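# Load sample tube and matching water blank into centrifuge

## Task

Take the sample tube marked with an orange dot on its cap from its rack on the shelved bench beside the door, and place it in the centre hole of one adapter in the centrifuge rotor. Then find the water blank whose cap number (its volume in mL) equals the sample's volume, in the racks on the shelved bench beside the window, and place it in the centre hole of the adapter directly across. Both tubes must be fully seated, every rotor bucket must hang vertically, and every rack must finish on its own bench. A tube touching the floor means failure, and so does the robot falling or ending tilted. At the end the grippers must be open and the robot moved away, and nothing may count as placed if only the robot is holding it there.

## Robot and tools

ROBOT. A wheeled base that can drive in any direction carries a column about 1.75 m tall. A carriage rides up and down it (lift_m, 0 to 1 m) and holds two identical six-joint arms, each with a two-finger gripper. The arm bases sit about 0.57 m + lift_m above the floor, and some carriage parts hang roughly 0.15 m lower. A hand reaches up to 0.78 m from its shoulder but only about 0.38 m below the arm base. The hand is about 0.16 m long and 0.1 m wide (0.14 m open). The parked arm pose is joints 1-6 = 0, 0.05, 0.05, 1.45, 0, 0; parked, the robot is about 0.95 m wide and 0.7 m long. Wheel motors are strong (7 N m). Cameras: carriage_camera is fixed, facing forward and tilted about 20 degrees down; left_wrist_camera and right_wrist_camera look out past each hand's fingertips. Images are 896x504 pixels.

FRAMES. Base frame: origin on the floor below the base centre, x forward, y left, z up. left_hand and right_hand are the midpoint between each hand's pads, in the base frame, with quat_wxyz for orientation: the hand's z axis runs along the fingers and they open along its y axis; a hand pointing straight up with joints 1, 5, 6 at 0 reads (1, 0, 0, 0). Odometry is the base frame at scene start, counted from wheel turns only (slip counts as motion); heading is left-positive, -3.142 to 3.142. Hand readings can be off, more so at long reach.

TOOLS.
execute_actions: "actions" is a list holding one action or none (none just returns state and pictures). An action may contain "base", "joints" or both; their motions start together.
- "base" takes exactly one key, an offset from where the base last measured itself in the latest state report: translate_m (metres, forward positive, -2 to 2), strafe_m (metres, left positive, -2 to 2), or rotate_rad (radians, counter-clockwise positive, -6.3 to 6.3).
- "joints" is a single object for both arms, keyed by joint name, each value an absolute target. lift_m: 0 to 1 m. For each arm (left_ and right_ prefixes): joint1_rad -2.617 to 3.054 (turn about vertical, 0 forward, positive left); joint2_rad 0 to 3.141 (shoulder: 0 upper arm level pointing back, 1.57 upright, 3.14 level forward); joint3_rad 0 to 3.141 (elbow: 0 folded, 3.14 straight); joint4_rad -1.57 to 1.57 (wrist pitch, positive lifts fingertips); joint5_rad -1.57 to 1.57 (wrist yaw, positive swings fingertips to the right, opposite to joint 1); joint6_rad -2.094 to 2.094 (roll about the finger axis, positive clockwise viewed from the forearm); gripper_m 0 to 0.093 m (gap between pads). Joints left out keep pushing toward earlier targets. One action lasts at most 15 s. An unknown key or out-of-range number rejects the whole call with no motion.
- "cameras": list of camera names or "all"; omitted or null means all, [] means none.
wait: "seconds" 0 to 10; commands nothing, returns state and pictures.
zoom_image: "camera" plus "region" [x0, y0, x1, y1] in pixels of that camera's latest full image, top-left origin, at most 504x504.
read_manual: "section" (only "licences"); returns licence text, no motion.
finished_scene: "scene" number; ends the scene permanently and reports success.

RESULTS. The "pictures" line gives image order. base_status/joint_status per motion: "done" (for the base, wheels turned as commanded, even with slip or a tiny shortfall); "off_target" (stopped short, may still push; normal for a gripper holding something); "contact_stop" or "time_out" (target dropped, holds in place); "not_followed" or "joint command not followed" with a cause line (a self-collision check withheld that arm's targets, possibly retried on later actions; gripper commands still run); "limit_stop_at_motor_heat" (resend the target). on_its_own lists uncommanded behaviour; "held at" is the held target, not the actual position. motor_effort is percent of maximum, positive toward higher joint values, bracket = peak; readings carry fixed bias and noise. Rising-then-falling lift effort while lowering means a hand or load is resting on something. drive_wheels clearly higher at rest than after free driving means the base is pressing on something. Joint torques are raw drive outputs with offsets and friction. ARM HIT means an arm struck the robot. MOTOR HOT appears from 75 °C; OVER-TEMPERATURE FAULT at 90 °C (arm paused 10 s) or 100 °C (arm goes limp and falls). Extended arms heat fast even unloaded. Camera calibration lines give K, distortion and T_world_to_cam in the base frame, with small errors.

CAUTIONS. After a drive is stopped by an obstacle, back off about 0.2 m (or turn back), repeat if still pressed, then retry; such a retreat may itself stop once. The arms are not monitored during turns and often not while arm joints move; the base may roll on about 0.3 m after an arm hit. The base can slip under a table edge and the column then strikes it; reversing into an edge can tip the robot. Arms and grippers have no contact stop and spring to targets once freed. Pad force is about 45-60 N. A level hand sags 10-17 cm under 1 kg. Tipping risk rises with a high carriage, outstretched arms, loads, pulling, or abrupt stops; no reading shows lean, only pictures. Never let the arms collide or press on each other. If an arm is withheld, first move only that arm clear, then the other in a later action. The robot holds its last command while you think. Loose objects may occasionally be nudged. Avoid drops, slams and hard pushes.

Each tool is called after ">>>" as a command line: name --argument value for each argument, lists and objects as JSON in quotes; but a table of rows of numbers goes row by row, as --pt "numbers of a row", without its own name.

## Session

>>> execute_actions --actions '[]'

Scene clock: 0.00 s.
Joint torques (N m, as the arm reports them, + toward a larger angle): no reading
base_odometry: x=+0.000 y=+0.000 heading=+0.000 (m, m, rad; odometry frame)
base_status: not commanded
joint_positions: lift_m=+0.299 left_joint1_rad=+0.004 left_joint2_rad=+0.066 left_joint3_rad=+0.024 left_joint4_rad=+1.448 left_joint5_rad=+0.026 left_joint6_rad=+0.022 left_gripper_m=+0.095 right_joint1_rad=-0.012 right_joint2_rad=+0.064 right_joint3_rad=+0.031 right_joint4_rad=+1.503 right_joint5_rad=+0.014 right_joint6_rad=+0.060 right_gripper_m=+0.094
joint_status: not commanded
motor_effort: lift_m=+37 drive_wheels=+2 (%)
left_hand: x=+0.3081 y=+0.3096 z=+1.3189 quat_wxyz=(+0.996, +0.014, +0.083, +0.012) (m; base frame)
right_hand: x=+0.2916 y=-0.3166 z=+1.3229 quat_wxyz=(+0.998, +0.009, +0.050, +0.024) (m; base frame)
pictures: carriage_camera, left_wrist_camera, right_wrist_camera
camera_calibration (this result's frames):
carriage_camera: T_world_to_cam=[[0.0297332, -0.99946, 0.0139688, -0.0251727], [-0.36271, -0.0238107, -0.931598, 1.28603], [0.931428, 0.0226328, -0.363222, 0.302284], [0, 0, 0, 1]] pos_world=[0.185648, -0.00137938, 1.30821]
left_wrist_camera: T_world_to_cam=[[0.0487403, -0.996236, -0.0716751, 0.386602], [0.668781, 0.0858507, -0.738486, 0.744701], [0.74186, -0.0119409, 0.670448, -0.984968], [0, 0, 0, 1]] pos_world=[0.213824, 0.309452, 1.23803]
right_wrist_camera: T_world_to_cam=[[0.0789818, -0.996698, -0.0188211, -0.31408], [0.716345, 0.0698753, -0.694238, 0.730853], [0.693261, 0.0413498, 0.719499, -1.02082], [0, 0, 0, 1]] pos_world=[0.20896, -0.321901, 1.23596]
Images, in order (width x height): carriage_camera 896x504, left_wrist_camera 896x504, right_wrist_camera 896x504.

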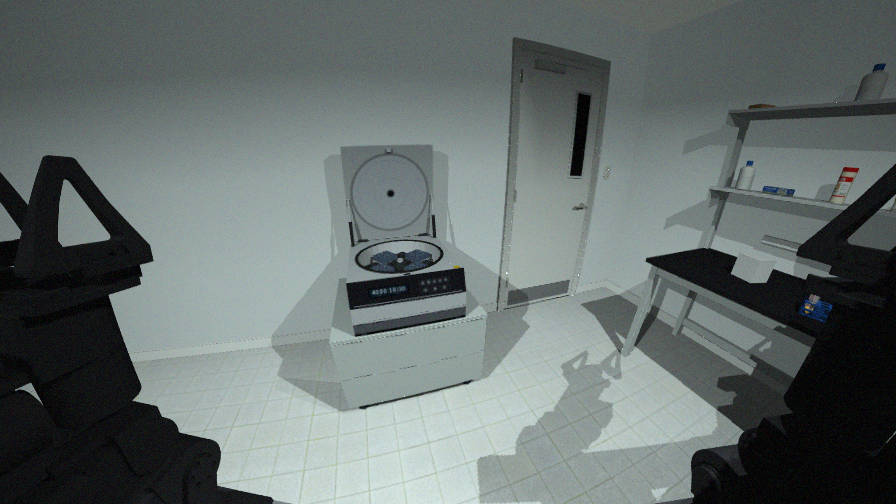

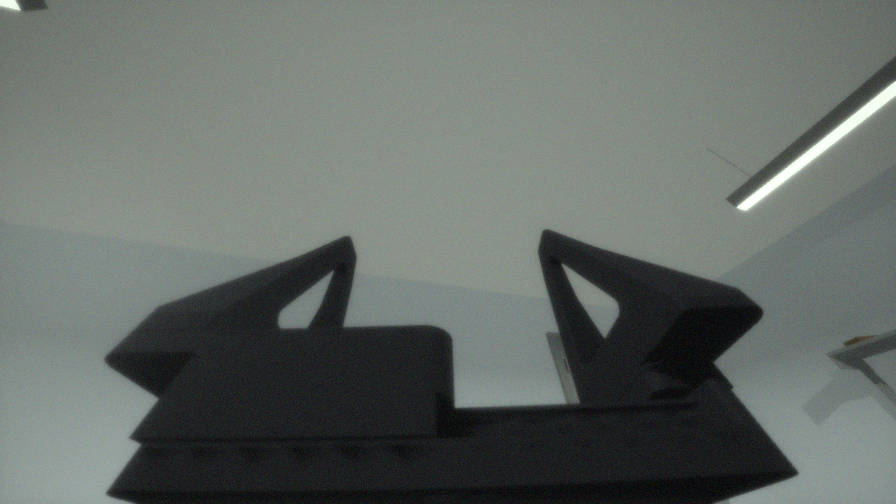

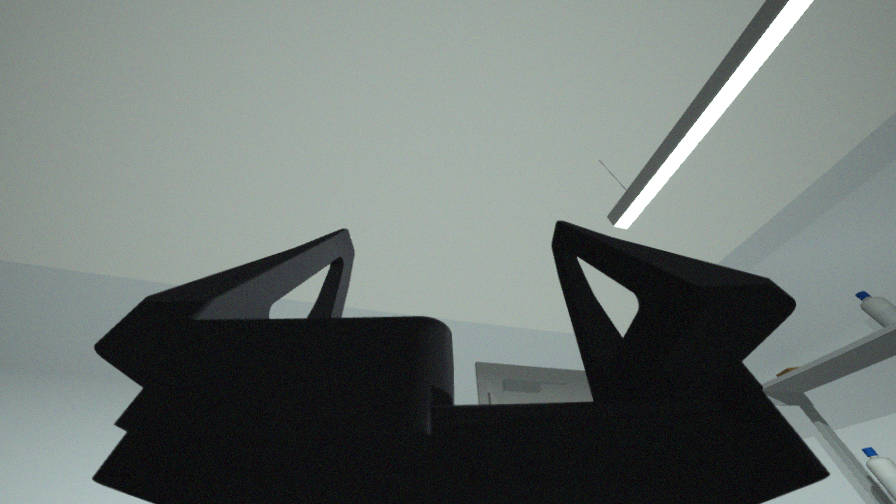

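>>> zoom_image --camera "carriage_camera" --region '[310, 130, 510, 420]'

>>> zoom_image --camera "carriage_camera" --region '[600, 200, 896, 440]'

Region (310, 130, 510, 420) of carriage_camera's 896x504 image, scaled by 1.738, with more detail than that image has; it fills the left 348 columns of this view, and the rest is white.

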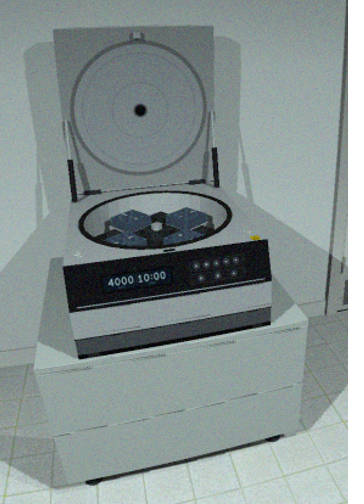

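Region (600, 200, 896, 440) of carriage_camera's 896x504 image, scaled by 1.703, with more detail than that image has; it fills the top 409 rows of this view, and the rest is white.

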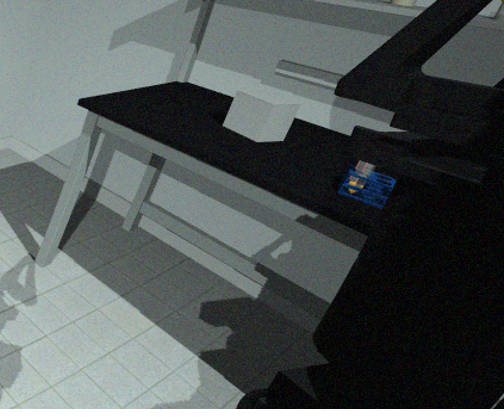

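>>> execute_actions --actions '[{"base": {"rotate_rad": 0.333}, "joints": {"right_joint1_rad": -1.57, "right_joint2_rad": 1.45, "right_joint3_rad": 1.0, "right_joint4_rad": 0.35, "right_joint5_rad": 0, "right_joint6_rad": 0, "left_joint1_rad": 1.57, "left_joint2_rad": 1.45, "left_joint3_rad": 1.0, "left_joint4_rad": 0.35, "left_joint5_rad": 0, "left_joint6_rad": 0}}]'

Scene clock: 82.77 s.
Joint torques (N m, as the arm reports them, + toward a larger angle): left_arm=[ 0.14 -7.21 10.58  2.5   0.04 -0.06] | right_arm=[ 0.   -7.84  8.6   2.42  0.07 -0.02]
base_odometry: x=+0.000 y=+0.000 heading=+0.333 (m, m, rad; odometry frame)
base_status: done
joint_positions: lift_m=+0.299 left_joint1_rad=+1.571 left_joint2_rad=+1.452 left_joint3_rad=+0.971 left_joint4_rad=+0.344 left_joint5_rad=-0.002 left_joint6_rad=+0.003 left_gripper_m=+0.095 right_joint1_rad=-1.572 right_joint2_rad=+1.441 right_joint3_rad=+0.983 right_joint4_rad=+0.357 right_joint5_rad=-0.001 right_joint6_rad=+0.008 right_gripper_m=+0.094
joint_status: all done
motor_effort: lift_m=+37(37) drive_wheels=-7(4) (%)
left_hand: x=+0.2632 y=+0.7912 z=+1.1775 quat_wxyz=(+0.463, -0.533, +0.534, +0.466) (m; base frame)
right_hand: x=+0.2634 y=-0.7906 z=+1.1919 quat_wxyz=(+0.476, +0.526, +0.523, -0.472) (m; base frame)
pictures: carriage_camera, left_wrist_camera, right_wrist_camera
camera_calibration (this result's frames):
carriage_camera: T_world_to_cam=[[0.0297332, -0.99946, 0.0139688, -0.0251727], [-0.36271, -0.0238107, -0.931598, 1.28603], [0.931428, 0.0226328, -0.363222, 0.302284], [0, 0, 0, 1]] pos_world=[0.185648, -0.00137938, 1.30821]
left_wrist_camera: T_world_to_cam=[[0.998686, -0.0399756, -0.0320682, -0.194853], [-0.0510558, -0.721861, -0.690152, 1.40061], [0.00444043, 0.690882, -0.722954, 0.42762], [0, 0, 0, 1]] pos_world=[0.264207, 0.707825, 1.26954]
right_wrist_camera: T_world_to_cam=[[-0.999193, -0.000485484, -0.0401579, 0.310352], [0.0285019, 0.695887, -0.717586, 1.39721], [0.0282937, -0.718151, -0.695312, 0.373612], [0, 0, 0, 1]] pos_world=[0.259708, -0.703838, 1.27486]
Images, in order (width x height): carriage_camera 896x504, left_wrist_camera 896x504, right_wrist_camera 896x504.

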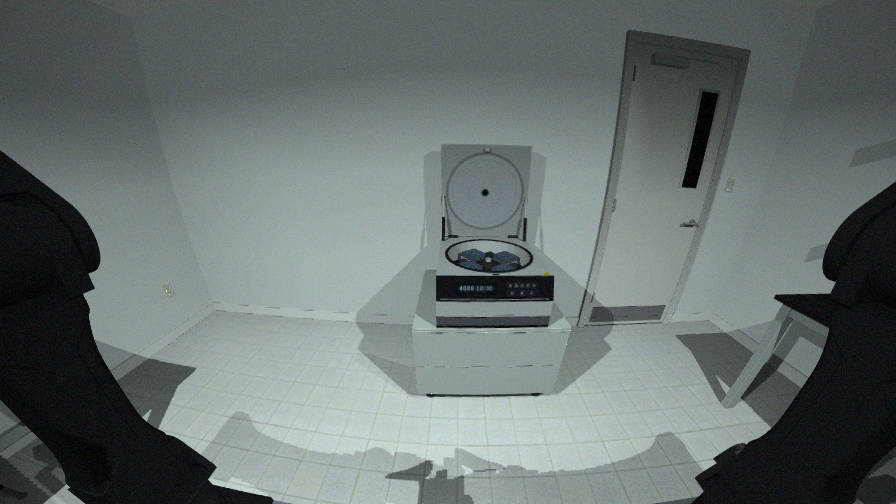

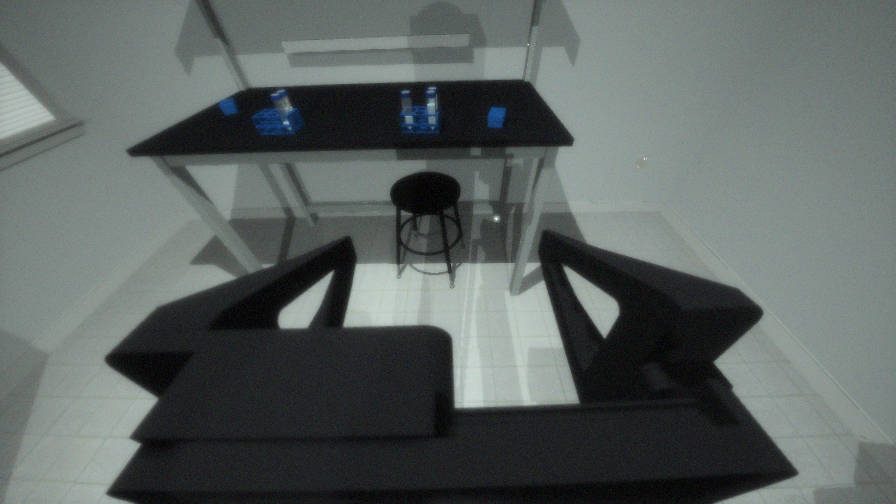

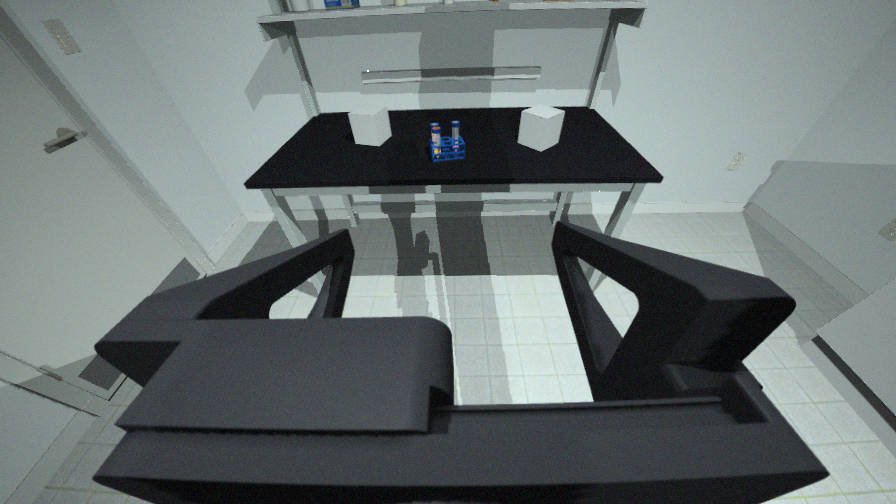

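>>> zoom_image --camera "right_wrist_camera" --region '[410, 105, 490, 175]'

>>> zoom_image --camera "left_wrist_camera" --region '[240, 70, 460, 150]'

Region (410, 105, 490, 175) of right_wrist_camera's 896x504 image, scaled by 6.300, with more detail than that image has; it fills the top 441 rows of this view, and the rest is white.

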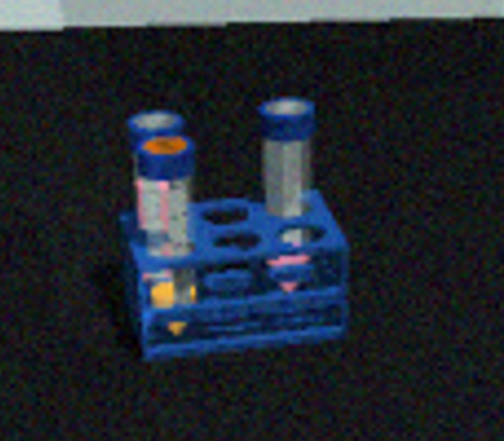

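Region (240, 70, 460, 150) of left_wrist_camera's 896x504 image, scaled by 2.291, with more detail than that image has; it fills the top 183 rows of this view, and the rest is white.

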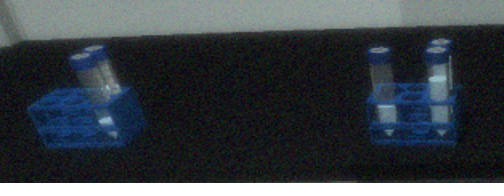

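>>> execute_actions --actions '[{"base": {"strafe_m": -1.14}, "joints": {"lift_m": 0.45, "right_joint1_rad": -1.445, "right_joint2_rad": 2.29, "right_joint3_rad": 1.455, "right_joint4_rad": -0.715, "right_joint5_rad": 0, "right_joint6_rad": 0, "right_gripper_m": 0.06, "left_joint1_rad": 0, "left_joint2_rad": 0.05, "left_joint3_rad": 0.05, "left_joint4_rad": 1.45, "left_gripper_m": 0.06}}]' --cameras '["right_wrist_camera", "carriage_camera"]'

Scene clock: 113.93 s.
Joint torques (N m, as the arm reports them, + toward a larger angle): left_arm=[ 0.03  3.46  4.21 -0.21 -0.03 -0.07] | right_arm=[ -0.61 -15.29   5.26   0.54   0.05  -0.06]
base_odometry: x=+0.373 y=-1.077 heading=+0.334 (m, m, rad; odometry frame)
base_status: done
joint_positions: lift_m=+0.450 left_joint1_rad=+0.004 left_joint2_rad=+0.061 left_joint3_rad=+0.072 left_joint4_rad=+1.452 left_joint5_rad=+0.004 left_joint6_rad=+0.003 left_gripper_m=+0.060 right_joint1_rad=-1.439 right_joint2_rad=+2.286 right_joint3_rad=+1.453 right_joint4_rad=-0.710 right_joint5_rad=-0.001 right_joint6_rad=+0.008 right_gripper_m=+0.060
joint_status: all done
motor_effort: lift_m=+40(47) drive_wheels=-1(18) (%)
left_hand: x=+0.2910 y=+0.3134 z=+1.4835 quat_wxyz=(+0.999, +0.002, +0.054, +0.003) (m; base frame)
right_hand: x=+0.3175 y=-0.7193 z=+0.9725 quat_wxyz=(+0.011, +0.662, +0.749, -0.008) (m; base frame)
pictures: carriage_camera, right_wrist_camera
camera_calibration (this result's frames):
carriage_camera: T_world_to_cam=[[0.0297332, -0.99946, 0.0139688, -0.0272789], [-0.36271, -0.0238107, -0.931598, 1.4265], [0.931428, 0.0226328, -0.363222, 0.357051], [0, 0, 0, 1]] pos_world=[0.185648, -0.00137938, 1.45899]
right_wrist_camera: T_world_to_cam=[[-0.995776, -0.091574, -0.00660211, 0.256335], [-0.0772739, 0.7971, 0.598883, 0.014672], [-0.0495795, 0.596863, -0.80081, 1.34394], [0, 0, 0, 1]] pos_world=[0.323018, -0.79037, 1.06915]
Images, in order (width x height): carriage_camera 896x504, right_wrist_camera 896x504.

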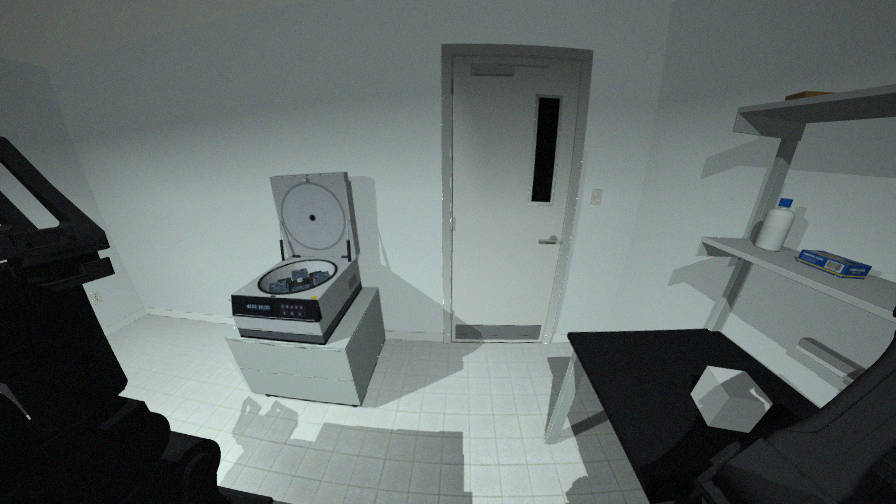

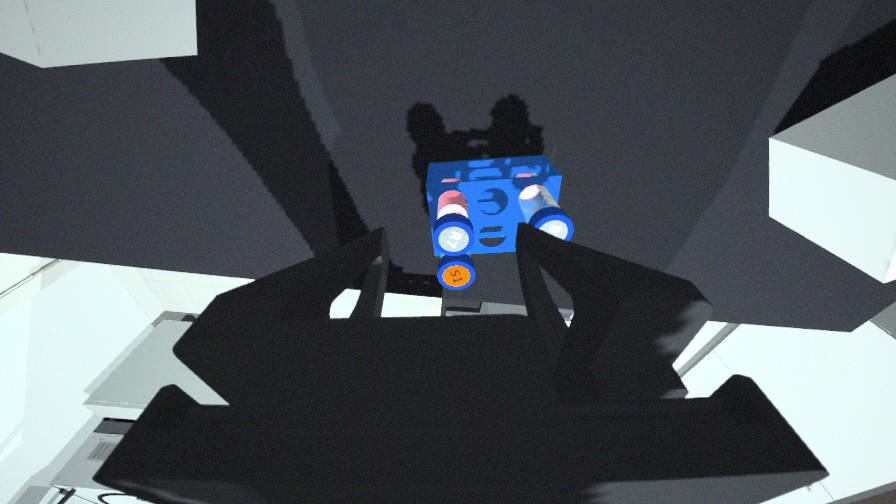

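>>> execute_actions --actions '[{"joints": {"lift_m": 0.40, "right_joint1_rad": -1.458, "right_joint2_rad": 2.035, "right_joint3_rad": 0.975, "right_joint4_rad": -0.515}}]' --cameras '["right_wrist_camera"]'

Scene clock: 126.00 s.
Joint torques (N m, as the arm reports them, + toward a larger angle): left_arm=[-0.07  3.51  4.2  -0.22 -0.04 -0.07] | right_arm=[ -0.45 -12.25   3.45   0.55   0.06  -0.06]
base_odometry: x=+0.373 y=-1.077 heading=+0.334 (m, m, rad; odometry frame)
base_status: not commanded
joint_positions: lift_m=+0.400 left_joint1_rad=+0.004 left_joint2_rad=+0.061 left_joint3_rad=+0.072 left_joint4_rad=+1.452 left_joint5_rad=+0.004 left_joint6_rad=+0.003 left_gripper_m=+0.060 right_joint1_rad=-1.454 right_joint2_rad=+2.038 right_joint3_rad=+0.989 right_joint4_rad=-0.518 right_joint5_rad=+0.000 right_joint6_rad=+0.008 right_gripper_m=+0.060
joint_status: all done
motor_effort: lift_m=+32(34) drive_wheels=+6(5) (%)
left_hand: x=+0.2911 y=+0.3134 z=+1.4340 quat_wxyz=(+0.999, +0.002, +0.054, +0.003) (m; base frame)
right_hand: x=+0.3002 y=-0.6257 z=+0.9181 quat_wxyz=(+0.001, +0.667, +0.745, -0.001) (m; base frame)
pictures: right_wrist_camera
camera_calibration (this result's frames):
right_wrist_camera: T_world_to_cam=[[-0.997024, -0.0769835, -0.00415332, 0.254655], [-0.0631215, 0.784192, 0.6173, -0.0578746], [-0.0442649, 0.615725, -0.786717, 1.24085], [0, 0, 0, 1]] pos_world=[0.30517, -0.699031, 1.01298]
Images, in order (width x height): right_wrist_camera 896x504.

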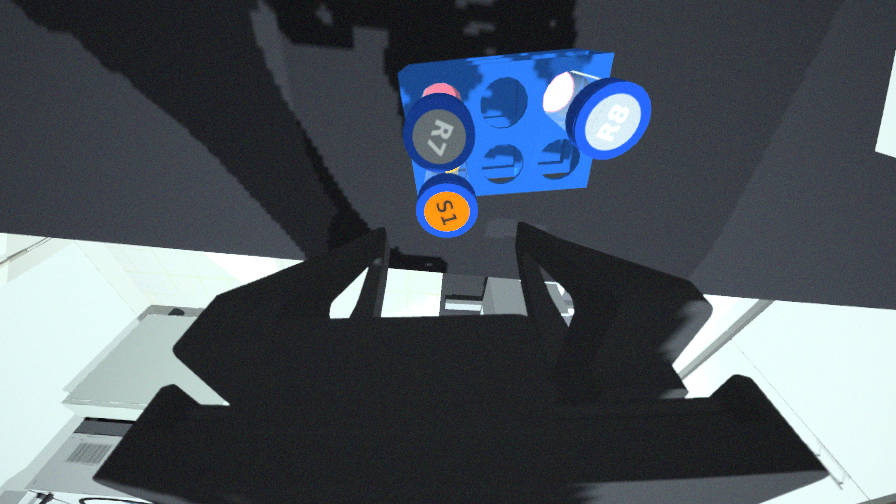

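>>> execute_actions --actions '[{"joints": {"lift_m": 0.352, "right_joint1_rad": -1.443}}]' --cameras '["right_wrist_camera"]'

Scene clock: 137.63 s.
Joint torques (N m, as the arm reports them, + toward a larger angle): left_arm=[-0.04  3.49  4.29 -0.19 -0.04 -0.06] | right_arm=[  0.45 -12.06   3.3    0.55   0.08  -0.02]
base_odometry: x=+0.373 y=-1.077 heading=+0.334 (m, m, rad; odometry frame)
base_status: not commanded
joint_positions: lift_m=+0.352 left_joint1_rad=+0.004 left_joint2_rad=+0.061 left_joint3_rad=+0.072 left_joint4_rad=+1.451 left_joint5_rad=+0.004 left_joint6_rad=+0.003 left_gripper_m=+0.060 right_joint1_rad=-1.449 right_joint2_rad=+2.037 right_joint3_rad=+0.989 right_joint4_rad=-0.517 right_joint5_rad=+0.001 right_joint6_rad=+0.008 right_gripper_m=+0.060
joint_status: all done
motor_effort: lift_m=+33(34) drive_wheels=+7(7) (%)
left_hand: x=+0.2912 y=+0.3134 z=+1.3860 quat_wxyz=(+0.999, +0.002, +0.054, +0.003) (m; base frame)
right_hand: x=+0.3018 y=-0.6259 z=+0.8703 quat_wxyz=(+0.002, +0.666, +0.746, -0.002) (m; base frame)
pictures: right_wrist_camera
camera_calibration (this result's frames):
right_wrist_camera: T_world_to_cam=[[-0.99663, -0.0819329, -0.00384804, 0.252482], [-0.0669177, 0.785065, 0.615788, -0.0251231], [-0.0474324, 0.613971, -0.787902, 1.20439], [0, 0, 0, 1]] pos_world=[0.307077, -0.699049, 0.965382]
Images, in order (width x height): right_wrist_camera 896x504.

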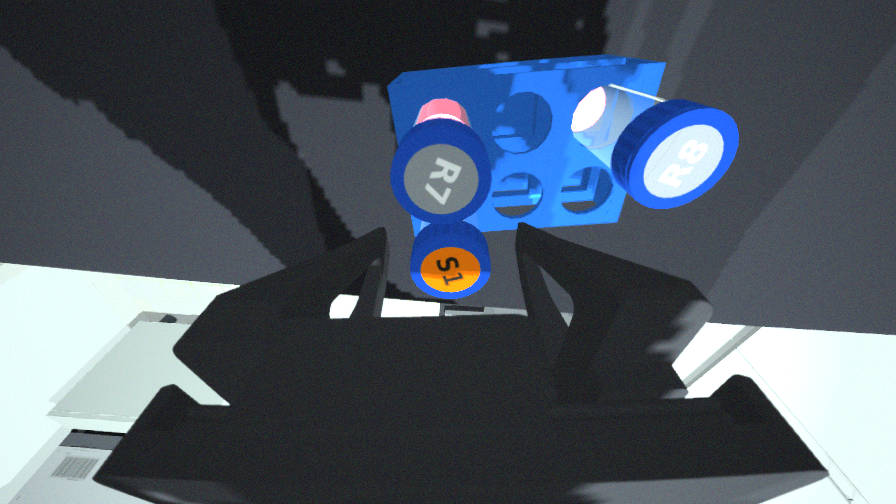

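>>> execute_actions --actions '[{"joints": {"lift_m": 0.348, "right_gripper_m": 0.024}}]' --cameras '["right_wrist_camera"]'

>>> execute_actions --actions '[{"joints": {"lift_m": 0.48}}]' --cameras '["right_wrist_camera"]'

Scene clock: 148.00 s.
Joint torques (N m, as the arm reports them, + toward a larger angle): left_arm=[-0.05  3.48  4.37 -0.2  -0.05 -0.07] | right_arm=[  0.43 -12.1    3.43   0.52   0.06  -0.01]
base_odometry: x=+0.373 y=-1.077 heading=+0.334 (m, m, rad; odometry frame)
base_status: not commanded
joint_positions: lift_m=+0.348 left_joint1_rad=+0.004 left_joint2_rad=+0.061 left_joint3_rad=+0.070 left_joint4_rad=+1.451 left_joint5_rad=+0.004 left_joint6_rad=+0.003 left_gripper_m=+0.060 right_joint1_rad=-1.449 right_joint2_rad=+2.037 right_joint3_rad=+0.988 right_joint4_rad=-0.516 right_joint5_rad=+0.001 right_joint6_rad=+0.008 right_gripper_m=+0.032
joint_status: right_gripper_m off_target (ended at +0.032, target +0.024); the others done
motor_effort: lift_m=+35(35) drive_wheels=+5(3) (%)
left_hand: x=+0.2917 y=+0.3134 z=+1.3815 quat_wxyz=(+0.998, +0.002, +0.055, +0.003) (m; base frame)
right_hand: x=+0.3017 y=-0.6257 z=+0.8661 quat_wxyz=(+0.002, +0.666, +0.746, -0.002) (m; base frame)
pictures: right_wrist_camera
camera_calibration (this result's frames):
right_wrist_camera: T_world_to_cam=[[-0.99663, -0.0819329, -0.00384804, 0.252457], [-0.0669177, 0.785065, 0.615788, -0.0226911], [-0.0474324, 0.613971, -0.787902, 1.20094], [0, 0, 0, 1]] pos_world=[0.307052, -0.698842, 0.961166]
Images, in order (width x height): right_wrist_camera 896x504.

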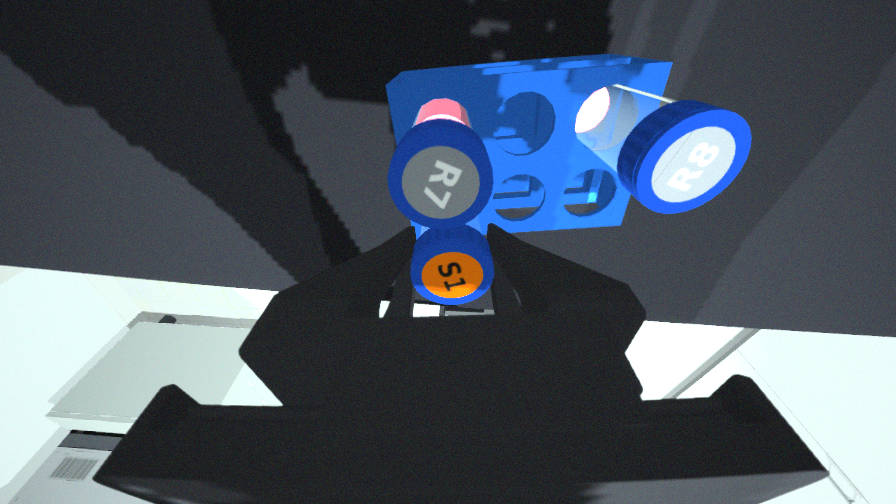

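Scene clock: 149.07 s.
Joint torques (N m, as the arm reports them, + toward a larger angle): left_arm=[-0.06  3.46  4.44 -0.23 -0.03 -0.06] | right_arm=[  0.4  -12.04   3.61   0.5    0.06  -0.02]
base_odometry: x=+0.373 y=-1.077 heading=+0.334 (m, m, rad; odometry frame)
base_status: not commanded
joint_positions: lift_m=+0.480 left_joint1_rad=+0.004 left_joint2_rad=+0.061 left_joint3_rad=+0.070 left_joint4_rad=+1.450 left_joint5_rad=+0.004 left_joint6_rad=+0.003 left_gripper_m=+0.060 right_joint1_rad=-1.449 right_joint2_rad=+2.037 right_joint3_rad=+0.988 right_joint4_rad=-0.516 right_joint5_rad=-0.001 right_joint6_rad=+0.007 right_gripper_m=+0.032
joint_status: all done
motor_effort: lift_m=+40(49) drive_wheels=+1(6) (%)
left_hand: x=+0.2918 y=+0.3134 z=+1.5131 quat_wxyz=(+0.998, +0.002, +0.055, +0.003) (m; base frame)
right_hand: x=+0.3019 y=-0.6257 z=+0.9977 quat_wxyz=(+0.002, +0.665, +0.746, -0.002) (m; base frame)
pictures: right_wrist_camera
camera_calibration (this result's frames):
right_wrist_camera: T_world_to_cam=[[-0.996594, -0.0823188, -0.00498943, 0.254046], [-0.0679204, 0.784953, 0.615821, -0.103513], [-0.0467772, 0.614062, -0.78787, 1.30442], [0, 0, 0, 1]] pos_world=[0.307168, -0.698829, 1.09273]
Images, in order (width x height): right_wrist_camera 896x504.

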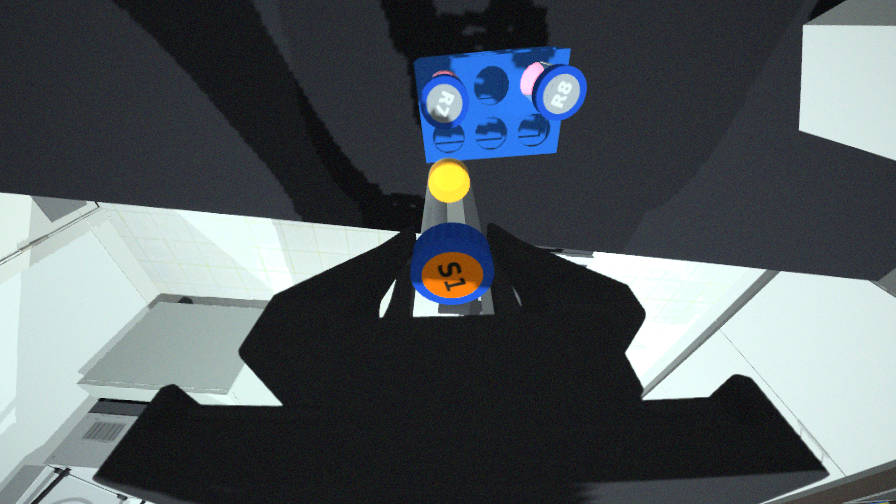

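>>> execute_actions --actions '[{"base": {"strafe_m": 2.0}, "joints": {"lift_m": 0.6, "right_joint1_rad": 0.5, "right_joint2_rad": 1.45, "right_joint3_rad": 1.42, "right_joint4_rad": -1.54, "left_joint1_rad": 2.05, "left_joint2_rad": 2.05, "left_joint3_rad": 1.06, "left_joint4_rad": 0.05, "left_joint5_rad": 0, "left_joint6_rad": 0}}]' --cameras '["left_wrist_camera", "carriage_camera"]'

Scene clock: 196.67 s.
Joint torques (N m, as the arm reports them, + toward a larger angle): left_arm=[ -0.25 -10.68   7.32   1.83   0.01  -0.06] | right_arm=[ 0.12 -6.39  4.46  0.44  0.06 -0.03]
base_odometry: x=-0.283 y=+0.812 heading=+0.334 (m, m, rad; odometry frame)
base_status: done
joint_positions: lift_m=+0.600 left_joint1_rad=+2.057 left_joint2_rad=+2.047 left_joint3_rad=+1.047 left_joint4_rad=+0.045 left_joint5_rad=-0.002 left_joint6_rad=+0.003 left_gripper_m=+0.060 right_joint1_rad=+0.497 right_joint2_rad=+1.447 right_joint3_rad=+1.441 right_joint4_rad=-1.525 right_joint5_rad=+0.001 right_joint6_rad=+0.007 right_gripper_m=+0.032
joint_status: all done
motor_effort: lift_m=+36(48) drive_wheels=-1(19) (%)
left_hand: x=+0.0456 y=+0.7259 z=+1.1709 quat_wxyz=(+0.155, -0.815, +0.493, +0.261) (m; base frame)
right_hand: x=+0.4770 y=-0.1984 z=+1.3853 quat_wxyz=(+0.019, -0.242, +0.970, +0.005) (m; base frame)
pictures: carriage_camera, left_wrist_camera
camera_calibration (this result's frames):
carriage_camera: T_world_to_cam=[[0.0297332, -0.99946, 0.0139688, -0.0293786], [-0.36271, -0.0238107, -0.931598, 1.56652], [0.931428, 0.0226328, -0.363222, 0.411647], [0, 0, 0, 1]] pos_world=[0.185648, -0.00137938, 1.6093]
left_wrist_camera: T_world_to_cam=[[0.906778, 0.421549, 0.00707185, -0.357055], [0.420618, -0.905669, 0.0533226, 0.579212], [0.0288829, -0.0453772, -0.998552, 1.32494], [0, 0, 0, 1]] pos_world=[0.0418747, 0.735213, 1.29466]
Images, in order (width x height): carriage_camera 896x504, left_wrist_camera 896x504.

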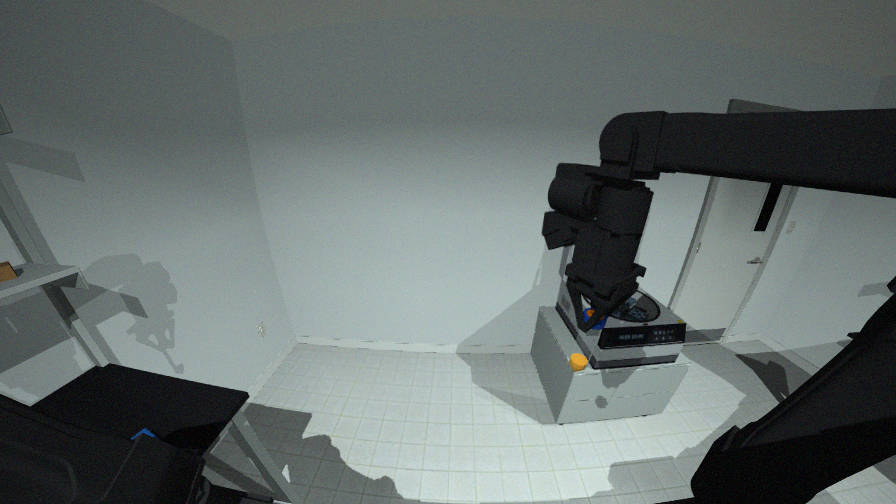

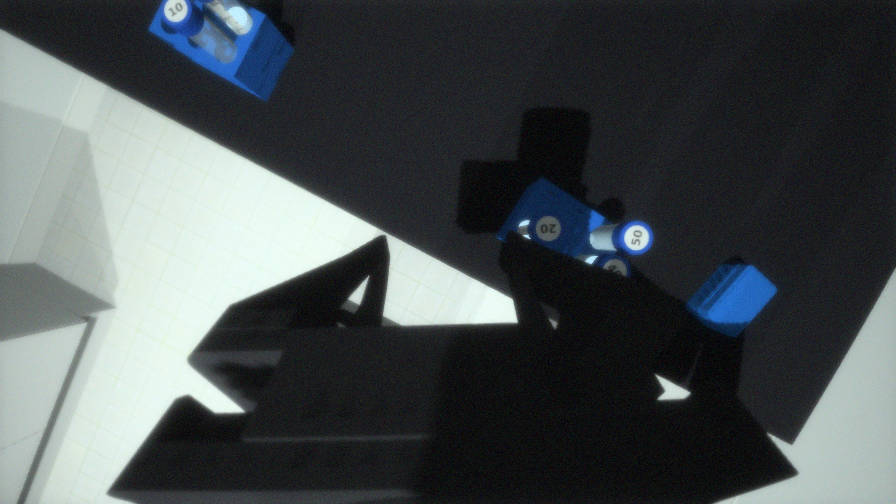

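>>> zoom_image --camera "carriage_camera" --region '[545, 295, 635, 385]'

>>> zoom_image --camera "left_wrist_camera" --region '[130, 0, 310, 110]'

Region (545, 295, 635, 385) of carriage_camera's 896x504 image, scaled by 5.600, with more detail than that image has.

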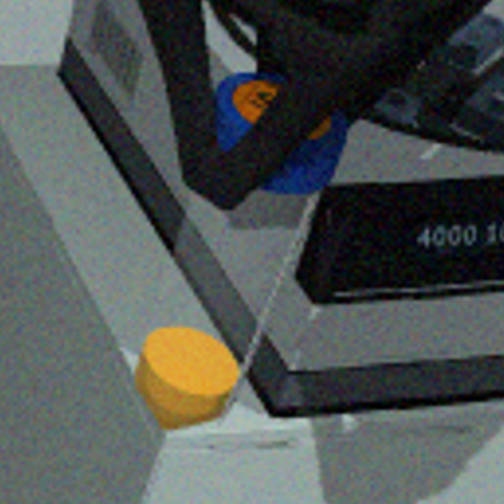

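Region (130, 0, 310, 110) of left_wrist_camera's 896x504 image, scaled by 2.800, with more detail than that image has.

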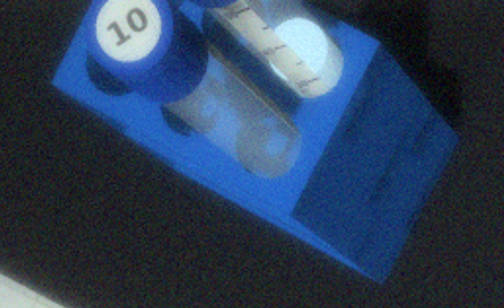

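>>> execute_actions --actions '[{"base": {"translate_m": -0.35}, "joints": {"left_joint1_rad": 2.16, "left_joint2_rad": 2.234, "left_joint3_rad": 1.345, "left_joint4_rad": -0.668, "left_joint5_rad": 0, "left_joint6_rad": 0.59}}]' --cameras '["left_wrist_camera"]'

>>> execute_actions --actions '[{"base": {"strafe_m": 0.2}, "joints": {"lift_m": 0.55}}]' --cameras '["left_wrist_camera"]'

Scene clock: 231.93 s.
Joint torques (N m, as the arm reports them, + toward a larger angle): left_arm=[  0.03 -11.71   7.44   0.47   0.02   0.  ] | right_arm=[ 0.19 -6.29  4.45  0.45  0.05 -0.04]
base_odometry: x=-0.613 y=+0.697 heading=+0.334 (m, m, rad; odometry frame)
base_status: done
joint_positions: lift_m=+0.600 left_joint1_rad=+2.163 left_joint2_rad=+2.233 left_joint3_rad=+1.322 left_joint4_rad=-0.666 left_joint5_rad=-0.001 left_joint6_rad=+0.586 left_gripper_m=+0.060 right_joint1_rad=+0.497 right_joint2_rad=+1.447 right_joint3_rad=+1.441 right_joint4_rad=-1.530 right_joint5_rad=+0.001 right_joint6_rad=+0.007 right_gripper_m=+0.032
joint_status: all done
motor_effort: lift_m=+36(35) drive_wheels=+2(12) (%)
left_hand: x=+0.0522 y=+0.6281 z=+1.1162 quat_wxyz=(-0.001, -0.709, +0.705, -0.002) (m; base frame)
right_hand: x=+0.4759 y=-0.1989 z=+1.3853 quat_wxyz=(+0.017, -0.242, +0.970, +0.004) (m; base frame)
pictures: left_wrist_camera
camera_calibration (this result's frames):
left_wrist_camera: T_world_to_cam=[[0.998827, -0.0280506, 0.0394585, -0.0799484], [-0.0465543, -0.780171, 0.623831, -0.200503], [0.0132856, -0.624937, -0.780562, 1.38722], [0, 0, 0, 1]] pos_world=[0.0520904, 0.708258, 1.21105]
Images, in order (width x height): left_wrist_camera 896x504.

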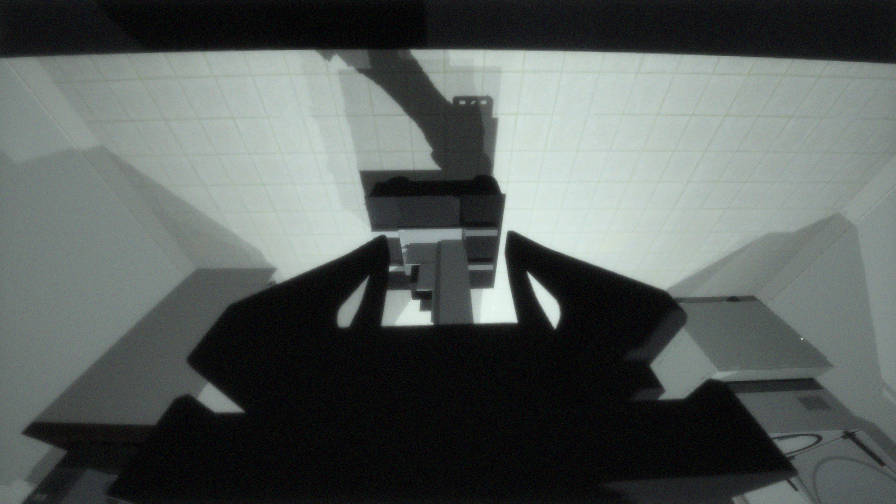

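Scene clock: 234.00 s.
Joint torques (N m, as the arm reports them, + toward a larger angle): left_arm=[  0.09 -11.92   7.39   0.48   0.04  -0.01] | right_arm=[ 0.08 -6.38  4.54  0.51  0.03 -0.03]
base_odometry: x=-0.679 y=+0.886 heading=+0.334 (m, m, rad; odometry frame)
base_status: done
joint_positions: lift_m=+0.550 left_joint1_rad=+2.163 left_joint2_rad=+2.235 left_joint3_rad=+1.322 left_joint4_rad=-0.668 left_joint5_rad=-0.001 left_joint6_rad=+0.586 left_gripper_m=+0.060 right_joint1_rad=+0.497 right_joint2_rad=+1.447 right_joint3_rad=+1.438 right_joint4_rad=-1.532 right_joint5_rad=+0.001 right_joint6_rad=+0.007 right_gripper_m=+0.032
joint_status: all done
motor_effort: lift_m=+32(34) drive_wheels=+2(8) (%)
left_hand: x=+0.0528 y=+0.6271 z=+1.0655 quat_wxyz=(-0.002, -0.709, +0.705, -0.005) (m; base frame)
right_hand: x=+0.4749 y=-0.1996 z=+1.3346 quat_wxyz=(+0.014, -0.242, +0.970, +0.003) (m; base frame)
pictures: left_wrist_camera
camera_calibration (this result's frames):
left_wrist_camera: T_world_to_cam=[[0.998708, -0.0282448, 0.0422522, -0.0814253], [-0.0485216, -0.777248, 0.627321, -0.175068], [0.0151219, -0.62856, -0.777614, 1.34602], [0, 0, 0, 1]] pos_world=[0.0524711, 0.707684, 1.15995]
Images, in order (width x height): left_wrist_camera 896x504.

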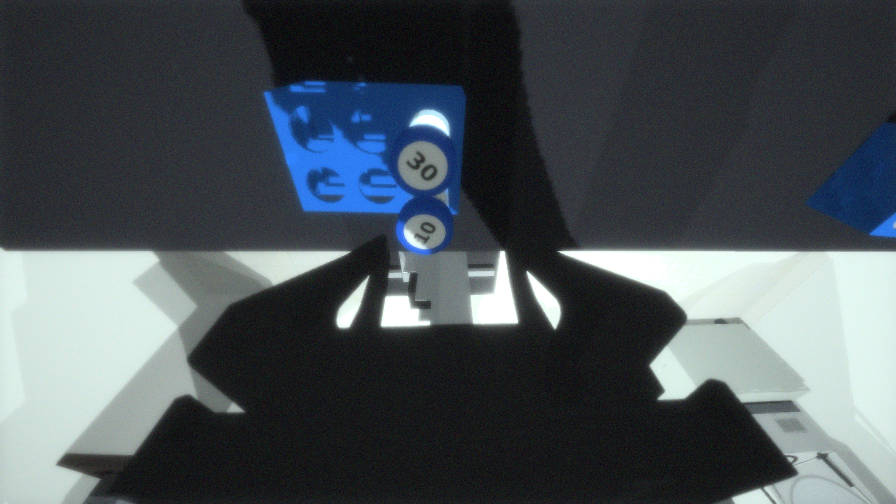

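>>> execute_actions --actions '[{"joints": {"lift_m": 0.505, "left_joint1_rad": 2.212, "left_joint4_rad": -0.655, "left_joint6_rad": 0.635}}]' --cameras '["left_wrist_camera"]'

Scene clock: 246.10 s.
Joint torques (N m, as the arm reports them, + toward a larger angle): left_arm=[ -0.07 -11.95   7.27   0.51   0.04   0.01] | right_arm=[-0.02 -6.32  4.57  0.51  0.04 -0.03]
base_odometry: x=-0.679 y=+0.886 heading=+0.334 (m, m, rad; odometry frame)
base_status: not commanded
joint_positions: lift_m=+0.505 left_joint1_rad=+2.215 left_joint2_rad=+2.237 left_joint3_rad=+1.322 left_joint4_rad=-0.658 left_joint5_rad=-0.001 left_joint6_rad=+0.631 left_gripper_m=+0.060 right_joint1_rad=+0.497 right_joint2_rad=+1.447 right_joint3_rad=+1.438 right_joint4_rad=-1.533 right_joint5_rad=+0.001 right_joint6_rad=+0.007 right_gripper_m=+0.032
joint_status: all done
motor_effort: lift_m=+34(35) drive_wheels=+4(0) (%)
left_hand: x=+0.0355 y=+0.6174 z=+1.0197 quat_wxyz=(-0.001, -0.712, +0.702, -0.001) (m; base frame)
right_hand: x=+0.4747 y=-0.1996 z=+1.2896 quat_wxyz=(+0.014, -0.242, +0.970, +0.003) (m; base frame)
pictures: left_wrist_camera
camera_calibration (this result's frames):
left_wrist_camera: T_world_to_cam=[[0.999075, -0.0205269, 0.0377913, -0.0627025], [-0.0395934, -0.782083, 0.621915, -0.146549], [0.0167899, -0.622836, -0.782173, 1.30568], [0, 0, 0, 1]] pos_world=[0.0349198, 0.697324, 1.11478]
Images, in order (width x height): left_wrist_camera 896x504.

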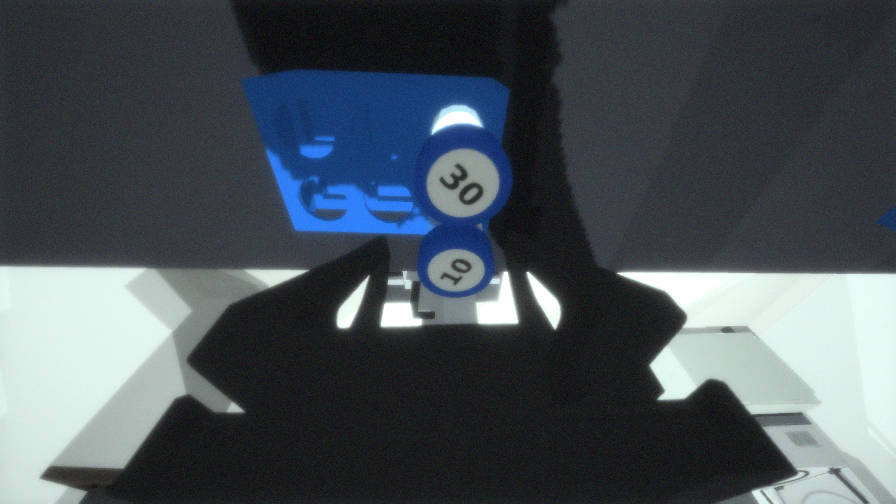

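>>> execute_actions --actions '[{"joints": {"lift_m": 0.503, "left_joint1_rad": 2.198}}]' --cameras '["left_wrist_camera"]'

Scene clock: 250.73 s.
Joint torques (N m, as the arm reports them, + toward a larger angle): left_arm=[ -0.06 -12.05   7.45   0.53   0.07   0.01] | right_arm=[ 0.19 -6.38  4.53  0.49  0.03 -0.03]
base_odometry: x=-0.679 y=+0.886 heading=+0.334 (m, m, rad; odometry frame)
base_status: not commanded
joint_positions: lift_m=+0.503 left_joint1_rad=+2.203 left_joint2_rad=+2.237 left_joint3_rad=+1.322 left_joint4_rad=-0.657 left_joint5_rad=-0.001 left_joint6_rad=+0.631 left_gripper_m=+0.060 right_joint1_rad=+0.497 right_joint2_rad=+1.447 right_joint3_rad=+1.438 right_joint4_rad=-1.533 right_joint5_rad=+0.001 right_joint6_rad=+0.007 right_gripper_m=+0.032
joint_status: all done
motor_effort: lift_m=+31(33) drive_wheels=-1(0) (%)
left_hand: x=+0.0391 y=+0.6203 z=+1.0178 quat_wxyz=(-0.001, -0.708, +0.707, -0.001) (m; base frame)
right_hand: x=+0.4746 y=-0.1997 z=+1.2877 quat_wxyz=(+0.014, -0.242, +0.970, +0.003) (m; base frame)
pictures: left_wrist_camera
camera_calibration (this result's frames):
left_wrist_camera: T_world_to_cam=[[0.998767, -0.0327441, 0.037321, -0.0581091], [-0.048857, -0.781924, 0.621456, -0.142217], [0.00883315, -0.622513, -0.78256, 1.30646], [0, 0, 0, 1]] pos_world=[0.0395489, 0.70018, 1.11293]
Images, in order (width x height): left_wrist_camera 896x504.

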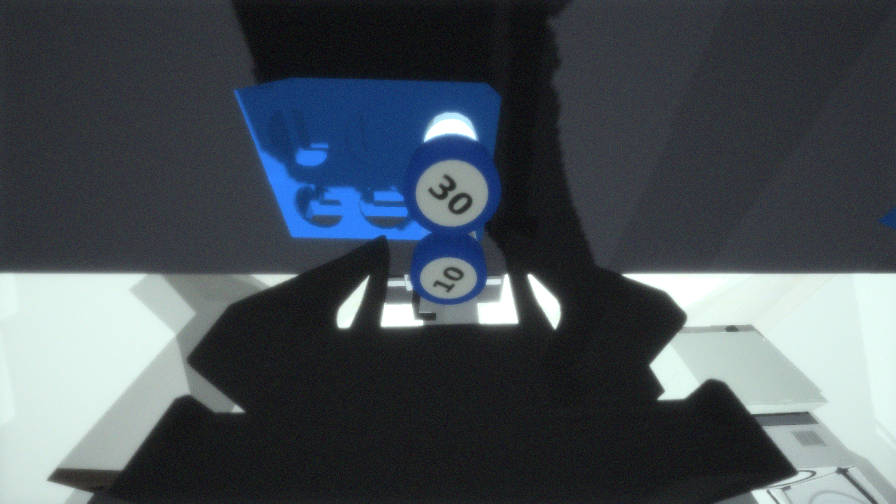

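Centred. Close and lift.

>>> execute_actions --actions '[{"joints": {"left_gripper_m": 0.024}}]' --cameras '[]'

>>> execute_actions --actions '[{"joints": {"lift_m": 0.63}}]' --cameras '["left_wrist_camera", "carriage_camera"]'

Scene clock: 252.90 s.
Joint torques (N m, as the arm reports them, + toward a larger angle): left_arm=[ -0.11 -12.09   7.34   0.51   0.04   0.  ] | right_arm=[ 0.22 -6.29  4.6   0.52  0.04 -0.02]
base_odometry: x=-0.679 y=+0.886 heading=+0.334 (m, m, rad; odometry frame)
base_status: not commanded
joint_positions: lift_m=+0.503 left_joint1_rad=+2.203 left_joint2_rad=+2.237 left_joint3_rad=+1.322 left_joint4_rad=-0.657 left_joint5_rad=-0.001 left_joint6_rad=+0.631 left_gripper_m=+0.032 right_joint1_rad=+0.497 right_joint2_rad=+1.447 right_joint3_rad=+1.438 right_joint4_rad=-1.533 right_joint5_rad=+0.001 right_joint6_rad=+0.007 right_gripper_m=+0.032
joint_status: left_gripper_m off_target (ended at +0.032, target +0.024)
motor_effort: lift_m=+32(32) drive_wheels=-3(1) (%)
left_hand: x=+0.0391 y=+0.6203 z=+1.0178 quat_wxyz=(-0.001, -0.708, +0.707, -0.001) (m; base frame)
right_hand: x=+0.4746 y=-0.1997 z=+1.2877 quat_wxyz=(+0.014, -0.242, +0.970, +0.003) (m; base frame)
pictures: none
No camera images: the call's "cameras" was empty. Leave "cameras" out to get every camera's image.

Scene clock: 253.93 s.
Joint torques (N m, as the arm reports them, + toward a larger angle): left_arm=[ -0.13 -11.89   7.42   0.49   0.05   0.01] | right_arm=[ 0.16 -6.36  4.59  0.49  0.04 -0.02]
base_odometry: x=-0.679 y=+0.886 heading=+0.334 (m, m, rad; odometry frame)
base_status: not commanded
joint_positions: lift_m=+0.630 left_joint1_rad=+2.203 left_joint2_rad=+2.237 left_joint3_rad=+1.322 left_joint4_rad=-0.656 left_joint5_rad=+0.000 left_joint6_rad=+0.631 left_gripper_m=+0.032 right_joint1_rad=+0.497 right_joint2_rad=+1.447 right_joint3_rad=+1.438 right_joint4_rad=-1.533 right_joint5_rad=+0.001 right_joint6_rad=+0.007 right_gripper_m=+0.032
joint_status: all done
motor_effort: lift_m=+39(48) drive_wheels=-1(0) (%)
left_hand: x=+0.0391 y=+0.6208 z=+1.1446 quat_wxyz=(+0.000, -0.707, +0.707, +0.000) (m; base frame)
right_hand: x=+0.4746 y=-0.1997 z=+1.4142 quat_wxyz=(+0.014, -0.242, +0.970, +0.003) (m; base frame)
pictures: carriage_camera, left_wrist_camera
camera_calibration (this result's frames):
carriage_camera: T_world_to_cam=[[0.0297332, -0.99946, 0.0139688, -0.0297948], [-0.36271, -0.0238107, -0.931598, 1.59428], [0.931428, 0.0226328, -0.363222, 0.422469], [0, 0, 0, 1]] pos_world=[0.185648, -0.00137938, 1.63909]
left_wrist_camera: T_world_to_cam=[[0.99875, -0.0332156, 0.0373449, -0.0625157], [-0.04922, -0.78342, 0.61954, -0.217485], [0.00867831, -0.620604, -0.784076, 1.40655], [0, 0, 0, 1]] pos_world=[0.0395265, 0.700451, 1.23992]
Images, in order (width x height): carriage_camera 896x504, left_wrist_camera 896x504.

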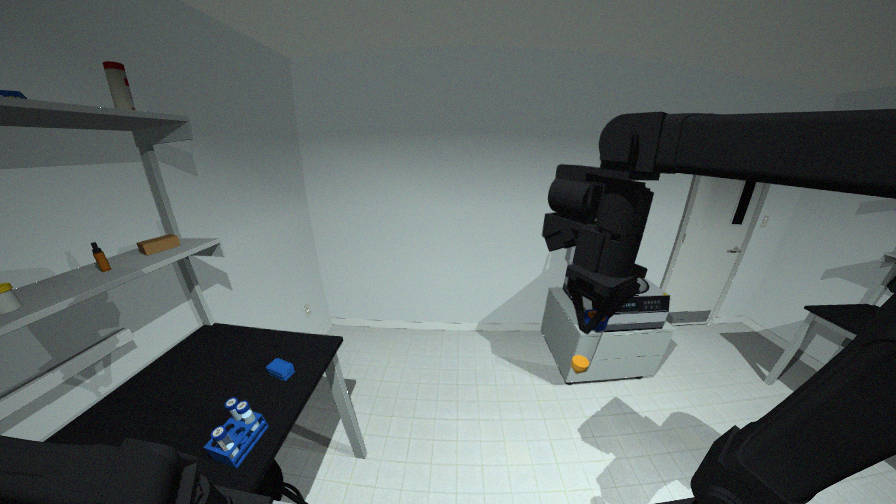

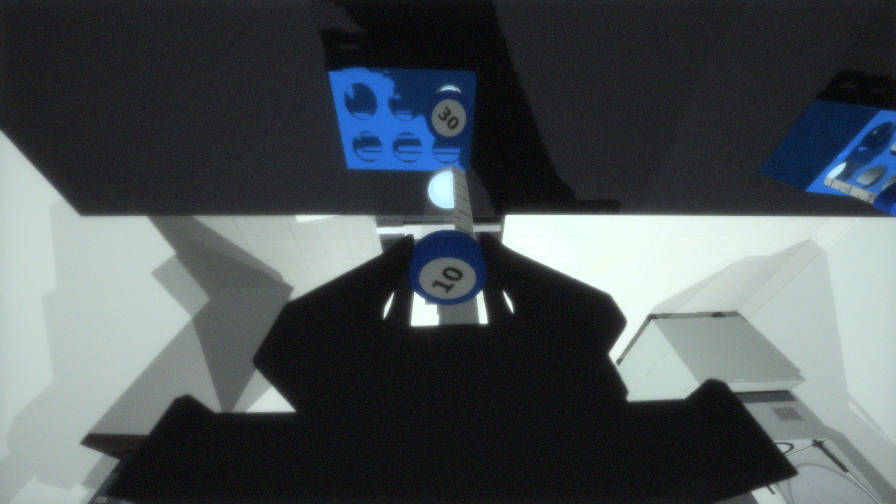

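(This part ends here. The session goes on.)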